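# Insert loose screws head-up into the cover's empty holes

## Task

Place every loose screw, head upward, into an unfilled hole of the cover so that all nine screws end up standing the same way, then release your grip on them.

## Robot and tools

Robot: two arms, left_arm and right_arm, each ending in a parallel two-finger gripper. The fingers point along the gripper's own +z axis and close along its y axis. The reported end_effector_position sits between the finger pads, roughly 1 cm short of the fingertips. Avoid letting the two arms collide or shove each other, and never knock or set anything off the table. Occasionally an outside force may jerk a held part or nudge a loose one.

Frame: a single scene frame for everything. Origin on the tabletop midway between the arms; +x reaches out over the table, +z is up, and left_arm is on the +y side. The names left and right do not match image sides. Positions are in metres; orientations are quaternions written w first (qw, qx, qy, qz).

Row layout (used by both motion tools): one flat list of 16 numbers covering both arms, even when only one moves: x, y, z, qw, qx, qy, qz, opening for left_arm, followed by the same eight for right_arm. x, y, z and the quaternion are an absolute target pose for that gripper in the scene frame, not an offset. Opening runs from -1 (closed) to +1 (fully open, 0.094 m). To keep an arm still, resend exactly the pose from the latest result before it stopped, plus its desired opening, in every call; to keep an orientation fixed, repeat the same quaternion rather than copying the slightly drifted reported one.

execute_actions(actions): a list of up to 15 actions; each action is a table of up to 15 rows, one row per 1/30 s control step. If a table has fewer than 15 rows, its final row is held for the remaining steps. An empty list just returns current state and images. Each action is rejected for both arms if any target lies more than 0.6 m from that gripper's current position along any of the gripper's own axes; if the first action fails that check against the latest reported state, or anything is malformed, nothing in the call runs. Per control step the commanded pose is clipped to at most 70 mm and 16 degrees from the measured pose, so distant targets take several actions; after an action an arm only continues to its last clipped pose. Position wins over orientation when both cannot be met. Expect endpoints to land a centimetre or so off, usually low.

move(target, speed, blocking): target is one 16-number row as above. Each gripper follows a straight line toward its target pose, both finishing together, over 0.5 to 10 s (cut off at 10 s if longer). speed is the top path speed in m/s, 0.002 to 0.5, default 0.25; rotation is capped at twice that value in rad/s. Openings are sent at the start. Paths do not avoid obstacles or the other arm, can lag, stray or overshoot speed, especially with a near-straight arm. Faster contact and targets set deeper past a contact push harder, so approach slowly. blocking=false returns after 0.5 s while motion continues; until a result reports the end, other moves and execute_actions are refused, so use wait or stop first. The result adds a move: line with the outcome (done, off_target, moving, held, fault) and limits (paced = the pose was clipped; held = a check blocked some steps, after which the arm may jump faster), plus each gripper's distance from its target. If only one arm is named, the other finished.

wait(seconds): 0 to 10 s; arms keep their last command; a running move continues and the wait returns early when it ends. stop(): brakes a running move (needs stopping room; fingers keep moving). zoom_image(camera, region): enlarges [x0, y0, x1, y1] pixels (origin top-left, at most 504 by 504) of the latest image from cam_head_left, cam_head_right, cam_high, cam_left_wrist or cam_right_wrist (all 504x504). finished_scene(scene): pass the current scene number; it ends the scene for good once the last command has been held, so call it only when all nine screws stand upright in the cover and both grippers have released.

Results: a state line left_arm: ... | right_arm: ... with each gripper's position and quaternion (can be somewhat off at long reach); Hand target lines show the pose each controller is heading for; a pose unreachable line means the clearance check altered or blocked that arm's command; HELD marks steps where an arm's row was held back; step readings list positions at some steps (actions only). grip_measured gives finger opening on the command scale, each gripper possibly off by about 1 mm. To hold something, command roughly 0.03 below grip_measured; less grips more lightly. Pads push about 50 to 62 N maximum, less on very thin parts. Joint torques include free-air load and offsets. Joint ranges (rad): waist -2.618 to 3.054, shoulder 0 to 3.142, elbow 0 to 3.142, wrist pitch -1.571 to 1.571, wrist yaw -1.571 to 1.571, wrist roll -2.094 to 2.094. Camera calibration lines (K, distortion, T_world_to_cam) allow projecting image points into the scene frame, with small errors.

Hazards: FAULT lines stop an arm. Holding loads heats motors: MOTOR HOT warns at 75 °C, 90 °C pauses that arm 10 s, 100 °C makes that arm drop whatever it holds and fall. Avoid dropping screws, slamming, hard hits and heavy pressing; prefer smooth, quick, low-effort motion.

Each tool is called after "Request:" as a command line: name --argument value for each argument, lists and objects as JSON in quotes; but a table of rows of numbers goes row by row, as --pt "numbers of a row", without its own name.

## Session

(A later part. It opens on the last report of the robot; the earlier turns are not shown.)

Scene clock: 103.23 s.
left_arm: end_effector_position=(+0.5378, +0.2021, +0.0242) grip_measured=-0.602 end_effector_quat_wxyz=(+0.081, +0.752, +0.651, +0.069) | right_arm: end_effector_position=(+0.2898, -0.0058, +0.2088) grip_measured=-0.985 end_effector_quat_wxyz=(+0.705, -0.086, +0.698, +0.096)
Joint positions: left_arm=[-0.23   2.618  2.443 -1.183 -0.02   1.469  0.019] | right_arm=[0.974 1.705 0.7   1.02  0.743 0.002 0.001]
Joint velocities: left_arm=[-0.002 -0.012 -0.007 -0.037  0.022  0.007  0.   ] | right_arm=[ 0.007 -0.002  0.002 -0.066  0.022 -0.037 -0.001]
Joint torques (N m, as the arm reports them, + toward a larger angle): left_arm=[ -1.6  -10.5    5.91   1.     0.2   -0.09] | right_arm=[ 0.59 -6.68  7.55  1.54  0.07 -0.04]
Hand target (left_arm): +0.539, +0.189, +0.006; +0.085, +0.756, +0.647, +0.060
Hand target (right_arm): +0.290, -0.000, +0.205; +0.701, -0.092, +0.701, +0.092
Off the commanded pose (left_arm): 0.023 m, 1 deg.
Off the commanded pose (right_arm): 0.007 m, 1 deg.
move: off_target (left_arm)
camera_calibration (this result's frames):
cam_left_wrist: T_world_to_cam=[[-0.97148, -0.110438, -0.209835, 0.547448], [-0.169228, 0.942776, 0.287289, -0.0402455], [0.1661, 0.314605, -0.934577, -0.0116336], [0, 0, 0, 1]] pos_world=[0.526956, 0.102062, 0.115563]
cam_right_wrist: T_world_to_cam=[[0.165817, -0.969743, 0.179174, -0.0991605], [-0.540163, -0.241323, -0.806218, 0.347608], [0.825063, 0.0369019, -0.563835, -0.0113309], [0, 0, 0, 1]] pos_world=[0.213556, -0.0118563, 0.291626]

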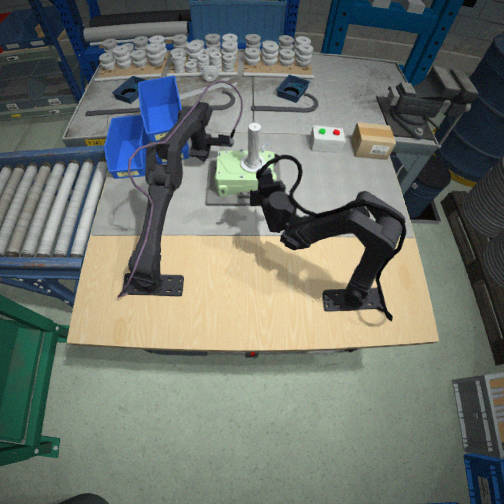

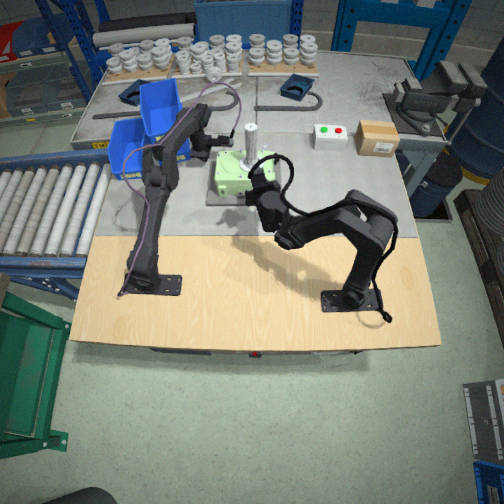

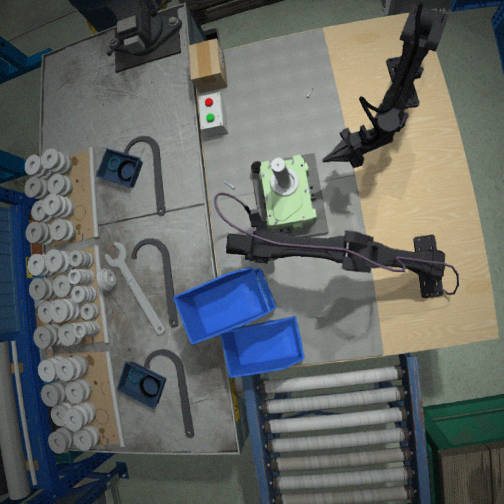

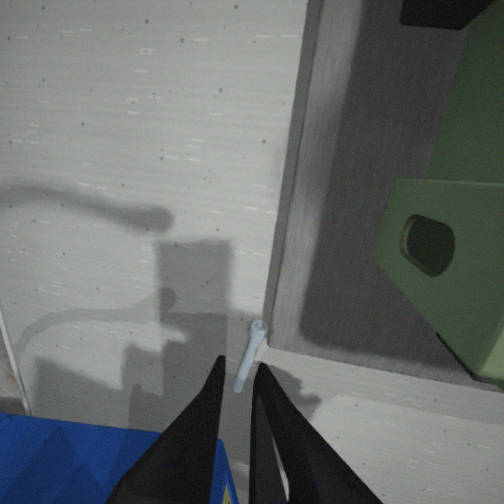

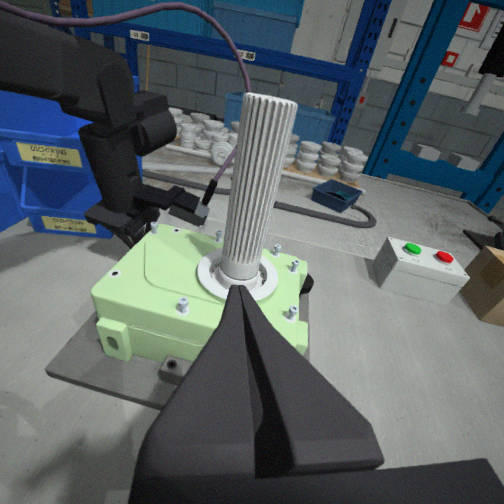

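Request:
execute_actions --actions '[[[0.538,0.2,0.015,0.085,0.755,0.646,0.06,-1,0.29,0.0,0.205,0.701,-0.092,0.701,0.092,-1]],[[0.538,0.2,0.015,0.085,0.755,0.646,0.06,-1,0.29,0.0,0.205,0.701,-0.092,0.701,0.092,-1]]]'

Request:
move --target '[0.5,0.23,0.16,0.085,0.755,0.646,0.06,-1,0.29,0.0,0.205,0.701,-0.092,0.701,0.092,-1]' --speed 0.15

Request:
move --target '[0.27,0.26,0.04,0,0.76,0.65,0,-1,0.29,0.0,0.205,0.701,-0.092,0.701,0.092,-1]' --speed 0.2

Request:
move --target '[0.27,0.26,0.01,0,0.76,0.65,0,-1,0.29,0.0,0.205,0.701,-0.092,0.701,0.092,-1]' --speed 0.04

Request:
execute_actions --actions '[[[0.27,0.26,0.012,0,0.76,0.65,0,-0.8,0.29,0.0,0.205,0.701,-0.092,0.701,0.092,-1]],[[0.27,0.26,0.024,0,0.76,0.65,0,-0.8,0.29,0.0,0.205,0.701,-0.092,0.701,0.092,-1]],[[0.268,0.246,0.024,0,0.76,0.65,0,-0.8,0.29,0.0,0.205,0.701,-0.092,0.701,0.092,-1]],[[0.268,0.246,0.024,0,0.76,0.65,0,-0.8,0.29,0.0,0.205,0.701,-0.092,0.701,0.092,-1]],[[0.268,0.246,0.008,0,0.76,0.65,0,-0.8,0.29,0.0,0.205,0.701,-0.092,0.701,0.092,-1]],[[0.268,0.246,0.008,0,0.76,0.65,0,-0.8,0.29,0.0,0.205,0.701,-0.092,0.701,0.092,-1]]]'

Scene clock: 104.53 s.
left_arm: end_effector_position=(+0.5408, +0.2009, +0.0247) grip_measured=-0.940 end_effector_quat_wxyz=(+0.087, +0.752, +0.649, +0.072) | right_arm: end_effector_position=(+0.2898, -0.0058, +0.2088) grip_measured=-0.985 end_effector_quat_wxyz=(+0.705, -0.086, +0.698, +0.096)
Joint positions: left_arm=[-0.23   2.618  2.443 -1.17  -0.017  1.471  0.003] | right_arm=[0.974 1.705 0.7   1.02  0.743 0.002 0.001]
Joint velocities: left_arm=[ 0.002  0.007  0.002  0.037 -0.037 -0.051 -0.001] | right_arm=[-0.012 -0.002 -0.002 -0.037  0.007  0.037 -0.   ]
Joint torques (N m, as the arm reports them, + toward a larger angle): left_arm=[  0.28 -12.69   4.36   0.79   0.2    0.06] | right_arm=[ 0.56 -6.69  7.55  1.55  0.06 -0.03]
Hand target (left_arm): +0.538, +0.200, +0.015; +0.085, +0.756, +0.647, +0.060
Hand target (right_arm): +0.290, -0.000, +0.205; +0.701, -0.092, +0.701, +0.092
Off the commanded pose (left_arm): 0.010 m, 1 deg.
Off the commanded pose (right_arm): 0.007 m, 1 deg.
Step readings (end_effector_position; steps 1 to 15: 1st action; 16 to 30: 2nd action):
0: left_arm (+0.5378, +0.2021, +0.0242) | right_arm (+0.2898, -0.0058, +0.2088)
1: left_arm (+0.5381, +0.2020, +0.0243) | right_arm (+0.2898, -0.0058, +0.2088)
2: left_arm (+0.5387, +0.2017, +0.0242) | right_arm (+0.2898, -0.0058, +0.2088)
4: left_arm (+0.5394, +0.2014, +0.0244) | right_arm (+0.2898, -0.0058, +0.2088)
8: left_arm (+0.5402, +0.2011, +0.0245) | right_arm (+0.2898, -0.0058, +0.2088)
15: left_arm (+0.5407, +0.2009, +0.0247) | right_arm (+0.2898, -0.0058, +0.2088)
16: left_arm (+0.5407, +0.2009, +0.0247) | right_arm (+0.2898, -0.0058, +0.2088)
17: left_arm (+0.5407, +0.2009, +0.0247) | right_arm (+0.2898, -0.0058, +0.2088)
19: left_arm (+0.5408, +0.2009, +0.0247) | right_arm (+0.2898, -0.0058, +0.2088)
23: left_arm (+0.5408, +0.2009, +0.0247) | right_arm (+0.2898, -0.0058, +0.2088)
30: end_effector_position above
camera_calibration (this result's frames):
cam_left_wrist: T_world_to_cam=[[-0.969163, -0.109211, -0.220898, 0.549096], [-0.17033, 0.944695, 0.280249, -0.0383232], [0.178074, 0.309232, -0.934165, -0.0166724], [0, 0, 0, 1]] pos_world=[0.528605, 0.101327, 0.116459]
cam_right_wrist: T_world_to_cam=[[0.165817, -0.969743, 0.179174, -0.0991605], [-0.540163, -0.241323, -0.806218, 0.347608], [0.825063, 0.0369019, -0.563835, -0.0113309], [0, 0, 0, 1]] pos_world=[0.213556, -0.0118563, 0.291626]

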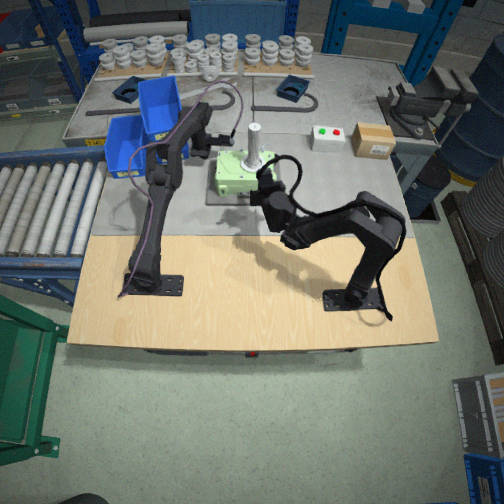

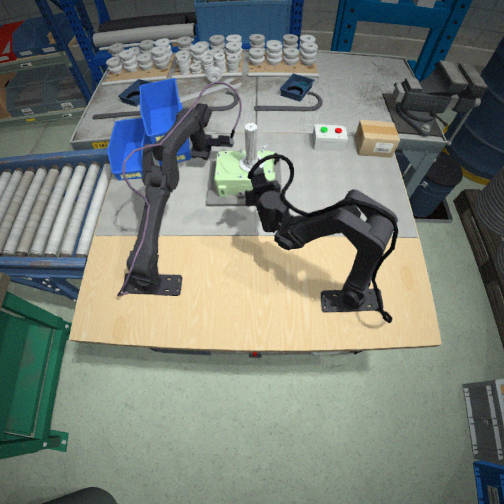

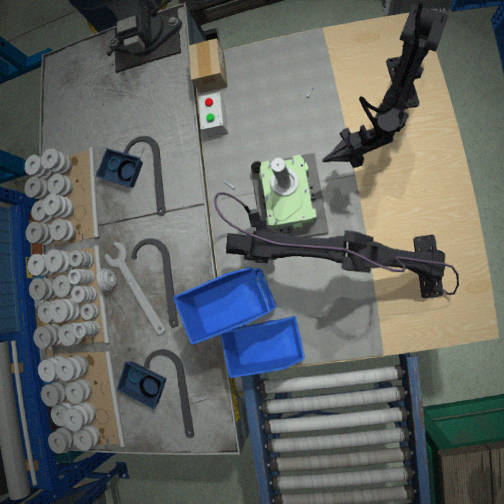

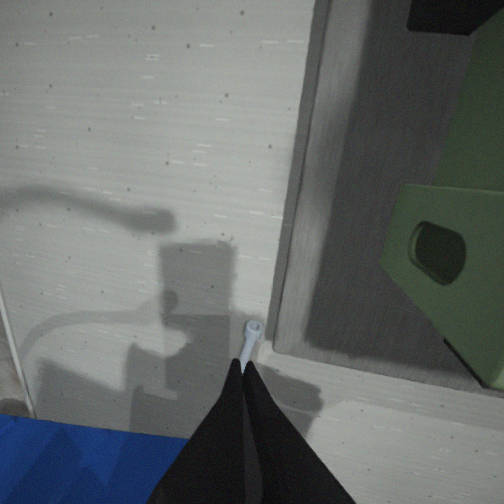

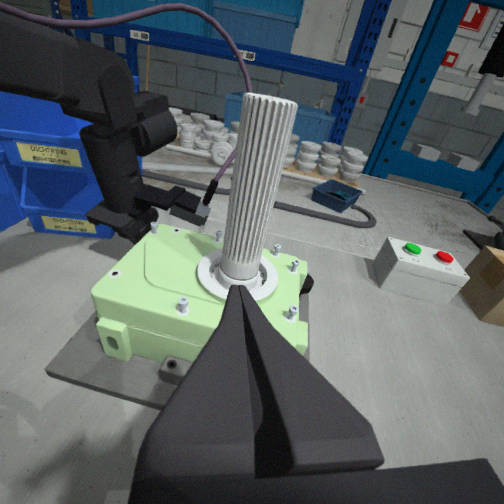

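Scene clock: 106.07 s.
left_arm: end_effector_position=(+0.5013, +0.2279, +0.1485) grip_measured=-0.940 end_effector_quat_wxyz=(+0.088, +0.754, +0.647, +0.072) | right_arm: end_effector_position=(+0.2898, -0.0058, +0.2090) grip_measured=-0.985 end_effector_quat_wxyz=(+0.705, -0.086, +0.698, +0.096)
Joint positions: left_arm=[-0.195  2.476  2.683 -1.549 -0.009  1.512  0.003] | right_arm=[0.974 1.705 0.7   1.021 0.743 0.002 0.001]
Joint velocities: left_arm=[-0.007  0.002  0.017  0.007  0.022 -0.007  0.001] | right_arm=[-0.012  0.012 -0.012 -0.007 -0.022 -0.037  0.001]
Joint torques (N m, as the arm reports them, + toward a larger angle): left_arm=[  0.93 -13.28   6.46   0.5    0.19   0.04] | right_arm=[ 0.6  -6.7   7.53  1.54  0.06 -0.03]
Hand target (left_arm): +0.499, +0.230, +0.159; +0.098, +0.754, +0.645, +0.070
Hand target (right_arm): +0.290, -0.000, +0.205; +0.701, -0.092, +0.701, +0.092
Off the commanded pose (left_arm): 0.012 m, 1 deg.
Off the commanded pose (right_arm): 0.007 m, 1 deg.
joint sent to its limit (left arm) — the command would take joint 4 (wrist pitch) past its lower limit, so that joint was sent only as far as its limit.
move: off_target (left_arm)
camera_calibration (this result's frames):
cam_left_wrist: T_world_to_cam=[[-0.969357, -0.10237, -0.223312, 0.540006], [-0.164529, 0.945582, 0.280722, -0.108449], [0.182423, 0.308861, -0.933449, 0.0954215], [0, 0, 0, 1]] pos_world=[0.488209, 0.128355, 0.240105]
cam_right_wrist: T_world_to_cam=[[0.165744, -0.969858, 0.178618, -0.099053], [-0.539832, -0.240804, -0.806595, 0.347717], [0.825294, 0.0372643, -0.563472, -0.0113839], [0, 0, 0, 1]] pos_world=[0.213521, -0.0119114, 0.291745]

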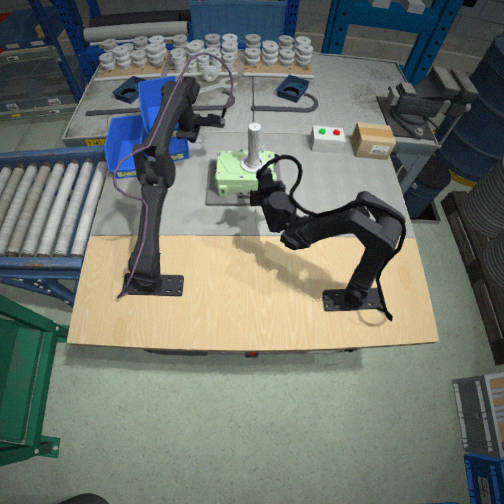

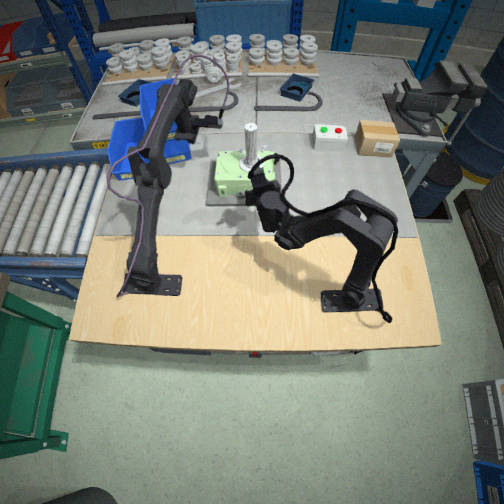

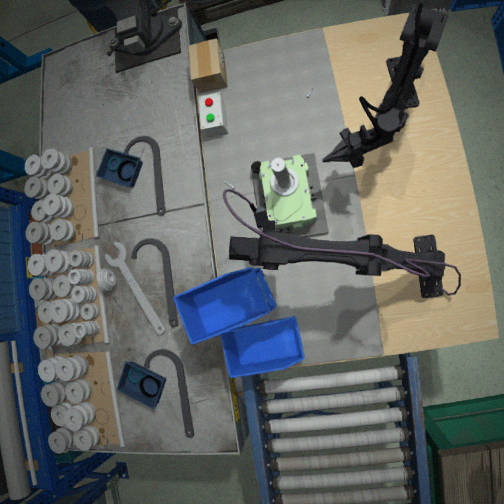

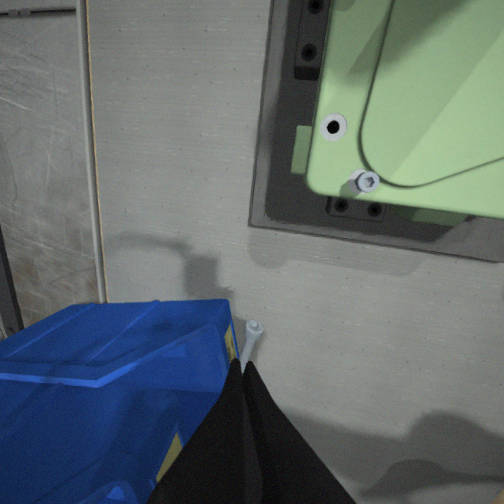

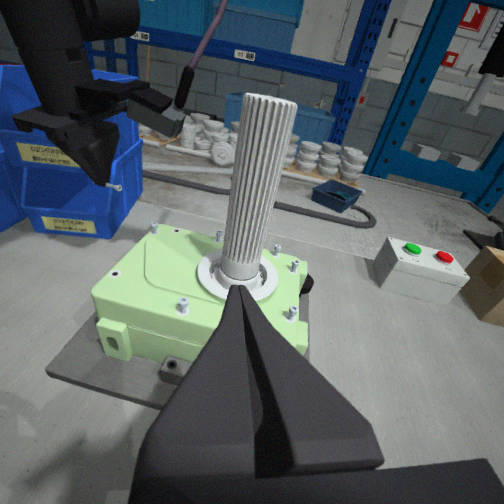

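Scene clock: 108.00 s.
left_arm: end_effector_position=(+0.2708, +0.2658, +0.0356) grip_measured=-0.940 end_effector_quat_wxyz=(-0.011, +0.761, +0.649, -0.002) | right_arm: end_effector_position=(+0.2898, -0.0058, +0.2092) grip_measured=-0.985 end_effector_quat_wxyz=(+0.705, -0.086, +0.697, +0.097)
Joint positions: left_arm=[-0.237  1.686  1.051 -0.956 -0.009  1.474  0.003] | right_arm=[0.974 1.705 0.7   1.022 0.743 0.002 0.001]
Joint velocities: left_arm=[-0.012  0.027 -0.032  0.051 -0.022 -0.022 -0.   ] | right_arm=[ 0.017 -0.022  0.012  0.037  0.066  0.022 -0.   ]
Joint torques (N m, as the arm reports them, + toward a larger angle): left_arm=[-0.96 -8.16  3.87  0.34  0.1  -0.11] | right_arm=[ 0.58 -6.7   7.55  1.52  0.06 -0.04]
Hand target (left_arm): +0.269, +0.261, +0.038; -0.000, +0.761, +0.649, -0.000
Hand target (right_arm): +0.290, -0.000, +0.205; +0.701, -0.092, +0.701, +0.092
Off the commanded pose (left_arm): 0.007 m, 1 deg.
Off the commanded pose (right_arm): 0.007 m, 1 deg.
move: done
camera_calibration (this result's frames):
cam_left_wrist: T_world_to_cam=[[-0.995546, -0.0937328, 0.0101443, 0.291727], [-0.0837596, 0.928712, 0.361217, -0.170774], [-0.0432791, 0.358759, -0.932426, 0.0682388], [0, 0, 0, 1]] pos_world=[0.279077, 0.161463, 0.122355]
cam_right_wrist: T_world_to_cam=[[0.165634, -0.97003, 0.177785, -0.0988918], [-0.539334, -0.240026, -0.807159, 0.347879], [0.825641, 0.0378074, -0.562927, -0.0114635], [0, 0, 0, 1]] pos_world=[0.213468, -0.0119943, 0.291922]

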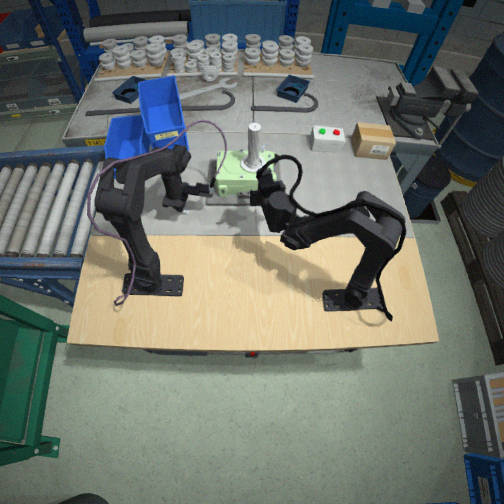

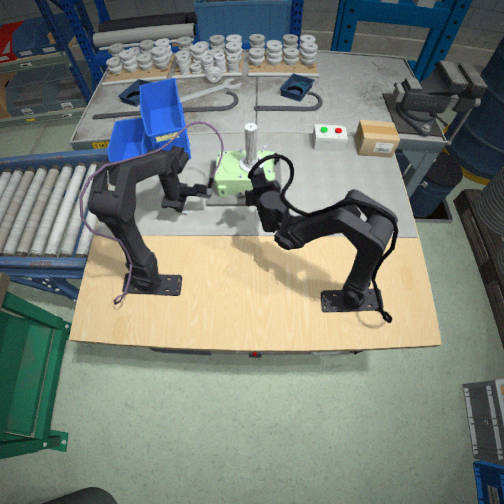

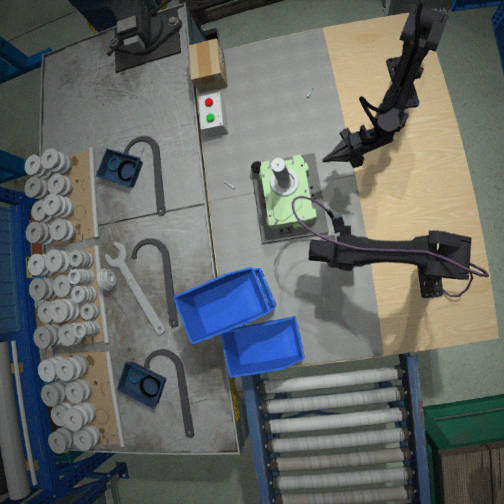

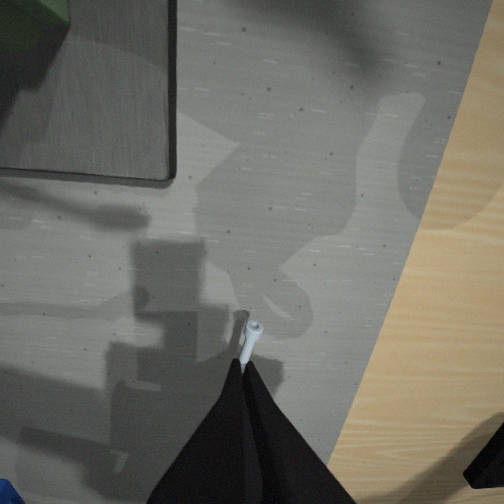

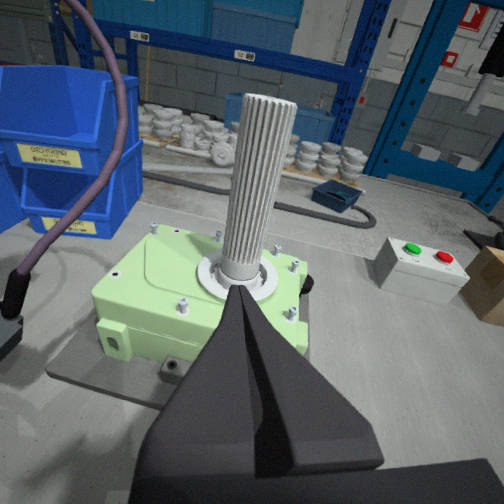

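Scene clock: 108.97 s.
left_arm: end_effector_position=(+0.2729, +0.2652, +0.0171) grip_measured=-0.940 end_effector_quat_wxyz=(-0.000, +0.759, +0.651, +0.005) | right_arm: end_effector_position=(+0.2898, -0.0058, +0.2093) grip_measured=-0.985 end_effector_quat_wxyz=(+0.705, -0.086, +0.697, +0.097)
Joint positions: left_arm=[-0.237  1.701  0.989 -0.853 -0.009  1.47   0.003] | right_arm=[0.974 1.705 0.7   1.022 0.743 0.002 0.001]
Joint velocities: left_arm=[-0.002  0.002 -0.012  0.051 -0.139 -0.022  0.   ] | right_arm=[-0.007 -0.007 -0.012 -0.095 -0.022 -0.051 -0.   ]
Joint torques (N m, as the arm reports them, + toward a larger angle): left_arm=[-1.25 -5.61  3.55  0.5   0.09 -0.12] | right_arm=[ 0.59 -6.69  7.56  1.53  0.05 -0.04]
Hand target (left_arm): +0.270, +0.260, +0.010; -0.000, +0.760, +0.650, -0.000
Hand target (right_arm): +0.290, -0.000, +0.205; +0.701, -0.092, +0.701, +0.092
Off the commanded pose (left_arm): 0.009 m, 1 deg.
Off the commanded pose (right_arm): 0.007 m, 1 deg.
move: done
camera_calibration (this result's frames):
cam_left_wrist: T_world_to_cam=[[-0.995134, -0.0975419, -0.0139023, 0.295264], [-0.0961543, 0.930664, 0.353015, -0.160418], [-0.0214954, 0.352634, -0.935514, 0.0470507], [0, 0, 0, 1]] pos_world=[0.279414, 0.161504, 0.104751]
cam_right_wrist: T_world_to_cam=[[0.165597, -0.970087, 0.177507, -0.098838], [-0.539169, -0.239767, -0.807347, 0.347934], [0.825757, 0.0379884, -0.562745, -0.0114901], [0, 0, 0, 1]] pos_world=[0.21345, -0.012022, 0.291982]

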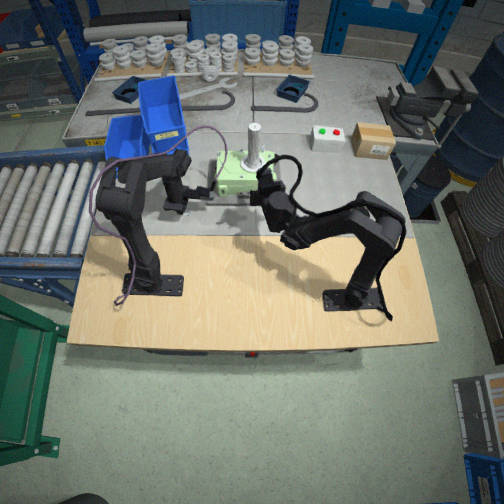

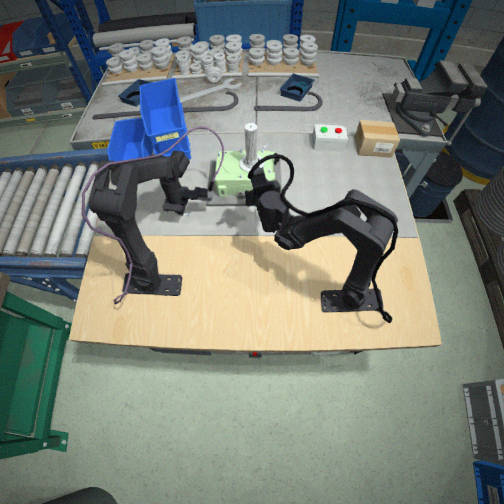

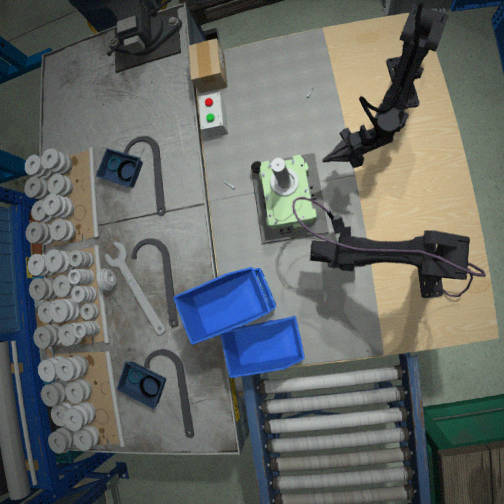

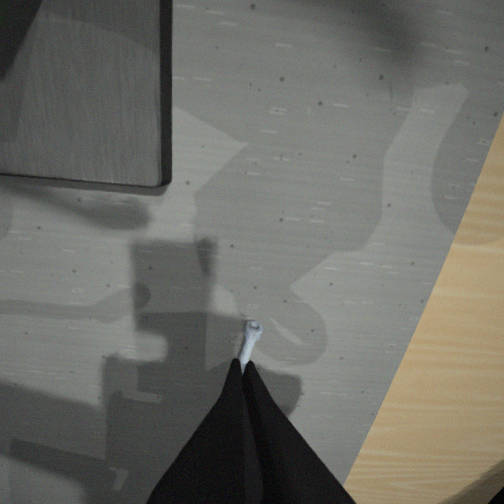

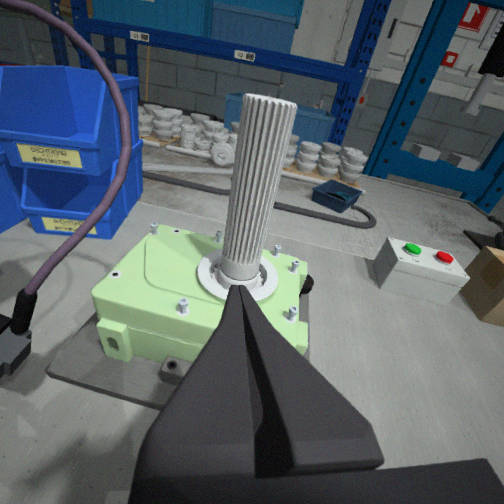

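Scene clock: 111.97 s.
left_arm: end_effector_position=(+0.2669, +0.2503, +0.0160) grip_measured=-0.802 end_effector_quat_wxyz=(-0.005, +0.761, +0.648, +0.003) | right_arm: end_effector_position=(+0.2898, -0.0058, +0.2093) grip_measured=-0.985 end_effector_quat_wxyz=(+0.705, -0.086, +0.697, +0.097)
Joint positions: left_arm=[-0.295  1.706  0.989 -0.858 -0.011  1.418  0.009] | right_arm=[0.974 1.705 0.7   1.022 0.743 0.002 0.001]
Joint velocities: left_arm=[ 0.017  0.002 -0.002  0.022  0.007 -0.022 -0.001] | right_arm=[-0.007  0.007 -0.007 -0.051  0.007  0.022  0.001]
Joint torques (N m, as the arm reports them, + toward a larger angle): left_arm=[-0.58 -5.15  3.82  0.61  0.11 -0.11] | right_arm=[ 0.57 -6.67  7.54  1.53  0.05 -0.03]
Hand target (left_arm): +0.268, +0.246, +0.008; -0.000, +0.760, +0.650, -0.000
Hand target (right_arm): +0.290, -0.000, +0.205; +0.701, -0.092, +0.701, +0.092
Off the commanded pose (left_arm): 0.009 m, 1 deg.
Off the commanded pose (right_arm): 0.007 m, 1 deg.
Step readings (end_effector_position; steps 1 to 15: 1st action; 16 to 30: 2nd action; 31 to 45: 3rd action; 46 to 60: 4th action; 61 to 75: 5th action; 76 to 90: 6th action):
0: left_arm (+0.2729, +0.2652, +0.0171) | right_arm (+0.2898, -0.0058, +0.2093)
1: left_arm (+0.2730, +0.2652, +0.0171) | right_arm (+0.2898, -0.0058, +0.2093)
2: left_arm (+0.2733, +0.2651, +0.0171) | right_arm (+0.2898, -0.0058, +0.2093)
4: left_arm (+0.2736, +0.2650, +0.0171) | right_arm (+0.2898, -0.0058, +0.2093)
8: left_arm (+0.2741, +0.2649, +0.0172) | right_arm (+0.2898, -0.0058, +0.2093)
15: left_arm (+0.2743, +0.2649, +0.0172) | right_arm (+0.2898, -0.0058, +0.2093)
16: left_arm (+0.2739, +0.2650, +0.0172) | right_arm (+0.2898, -0.0058, +0.2093)
17: left_arm (+0.2731, +0.2652, +0.0171) | right_arm (+0.2898, -0.0058, +0.2093)
19: left_arm (+0.2714, +0.2656, +0.0171) | right_arm (+0.2898, -0.0058, +0.2093)
23: left_arm (+0.2699, +0.2660, +0.0171) | right_arm (+0.2898, -0.0058, +0.2093)
30: left_arm (+0.2690, +0.2662, +0.0172) | right_arm (+0.2898, -0.0058, +0.2093)
31: left_arm (+0.2687, +0.2651, +0.0172) | right_arm (+0.2898, -0.0058, +0.2093)
32: left_arm (+0.2679, +0.2619, +0.0172) | right_arm (+0.2898, -0.0058, +0.2093)
34: left_arm (+0.2659, +0.2546, +0.0172) | right_arm (+0.2898, -0.0058, +0.2093)
38: left_arm (+0.2646, +0.2511, +0.0172) | right_arm (+0.2898, -0.0058, +0.2093)
45: left_arm (+0.2644, +0.2511, +0.0172) | right_arm (+0.2898, -0.0058, +0.2093)
46: left_arm (+0.2644, +0.2511, +0.0172) | right_arm (+0.2898, -0.0058, +0.2093)
47: left_arm (+0.2644, +0.2511, +0.0172) | right_arm (+0.2898, -0.0058, +0.2093)
49: left_arm (+0.2643, +0.2512, +0.0172) | right_arm (+0.2898, -0.0058, +0.2093)
53: left_arm (+0.2642, +0.2512, +0.0172) | right_arm (+0.2898, -0.0058, +0.2093)
60: left_arm (+0.2642, +0.2512, +0.0172) | right_arm (+0.2898, -0.0058, +0.2093)
61: left_arm (+0.2648, +0.2510, +0.0170) | right_arm (+0.2898, -0.0058, +0.2093)
62: left_arm (+0.2661, +0.2506, +0.0165) | right_arm (+0.2898, -0.0058, +0.2093)
64: left_arm (+0.2669, +0.2503, +0.0160) | right_arm (+0.2898, -0.0058, +0.2093)
68: left_arm (+0.2669, +0.2503, +0.0160) | right_arm (+0.2898, -0.0058, +0.2093)
75: left_arm (+0.2669, +0.2503, +0.0160) | right_arm (+0.2898, -0.0058, +0.2093)
76: left_arm (+0.2669, +0.2503, +0.0160) | right_arm (+0.2898, -0.0058, +0.2093)
77: left_arm (+0.2669, +0.2503, +0.0160) | right_arm (+0.2898, -0.0058, +0.2093)
79: left_arm (+0.2669, +0.2503, +0.0160) | right_arm (+0.2898, -0.0058, +0.2093)
83: left_arm (+0.2669, +0.2503, +0.0160) | right_arm (+0.2898, -0.0058, +0.2093)
90: end_effector_position above
camera_calibration (this result's frames):
cam_left_wrist: T_world_to_cam=[[-0.995829, -0.0910492, -0.00593152, 0.286299], [-0.087156, 0.929983, 0.357121, -0.148985], [-0.0269994, 0.356149, -0.934039, 0.0516409], [0, 0, 0, 1]] pos_world=[0.273514, 0.146229, 0.103139]
cam_right_wrist: T_world_to_cam=[[0.165597, -0.970087, 0.177507, -0.098838], [-0.539169, -0.239767, -0.807347, 0.347934], [0.825757, 0.0379884, -0.562745, -0.0114901], [0, 0, 0, 1]] pos_world=[0.21345, -0.012022, 0.291982]

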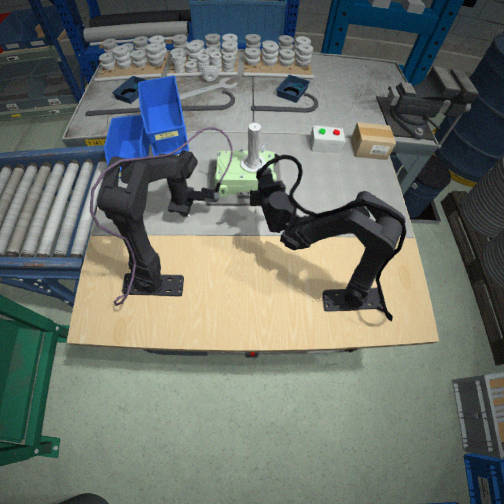

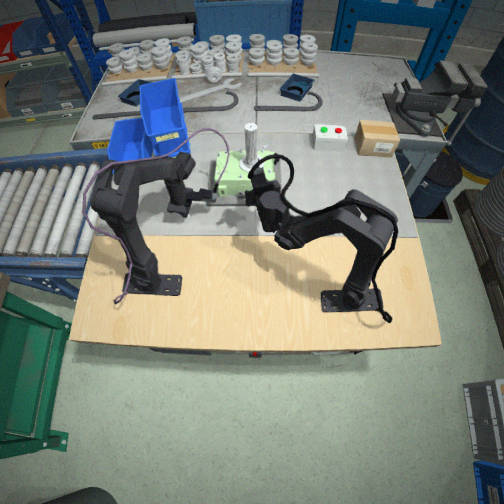

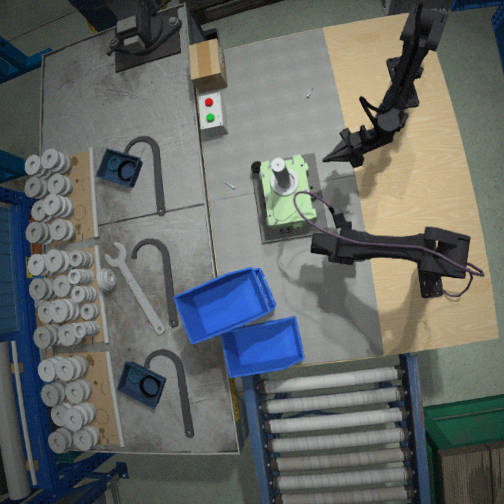

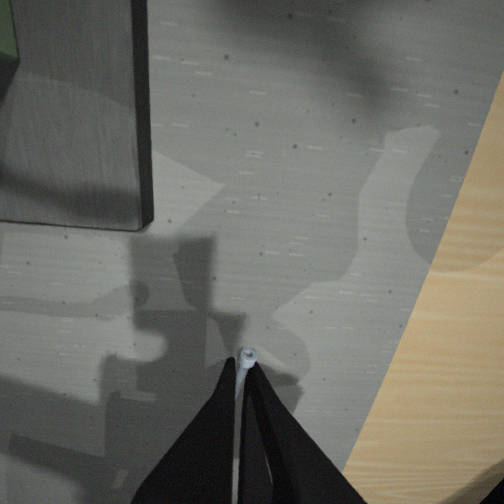

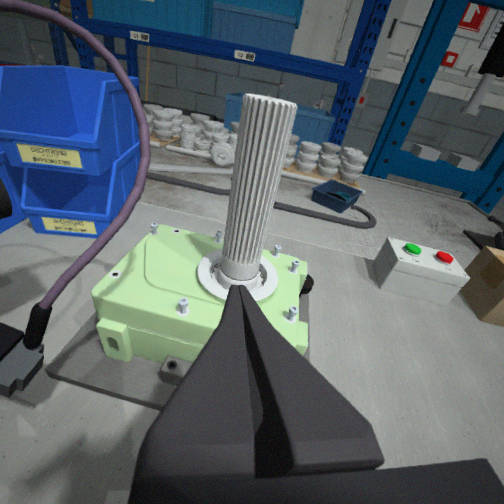

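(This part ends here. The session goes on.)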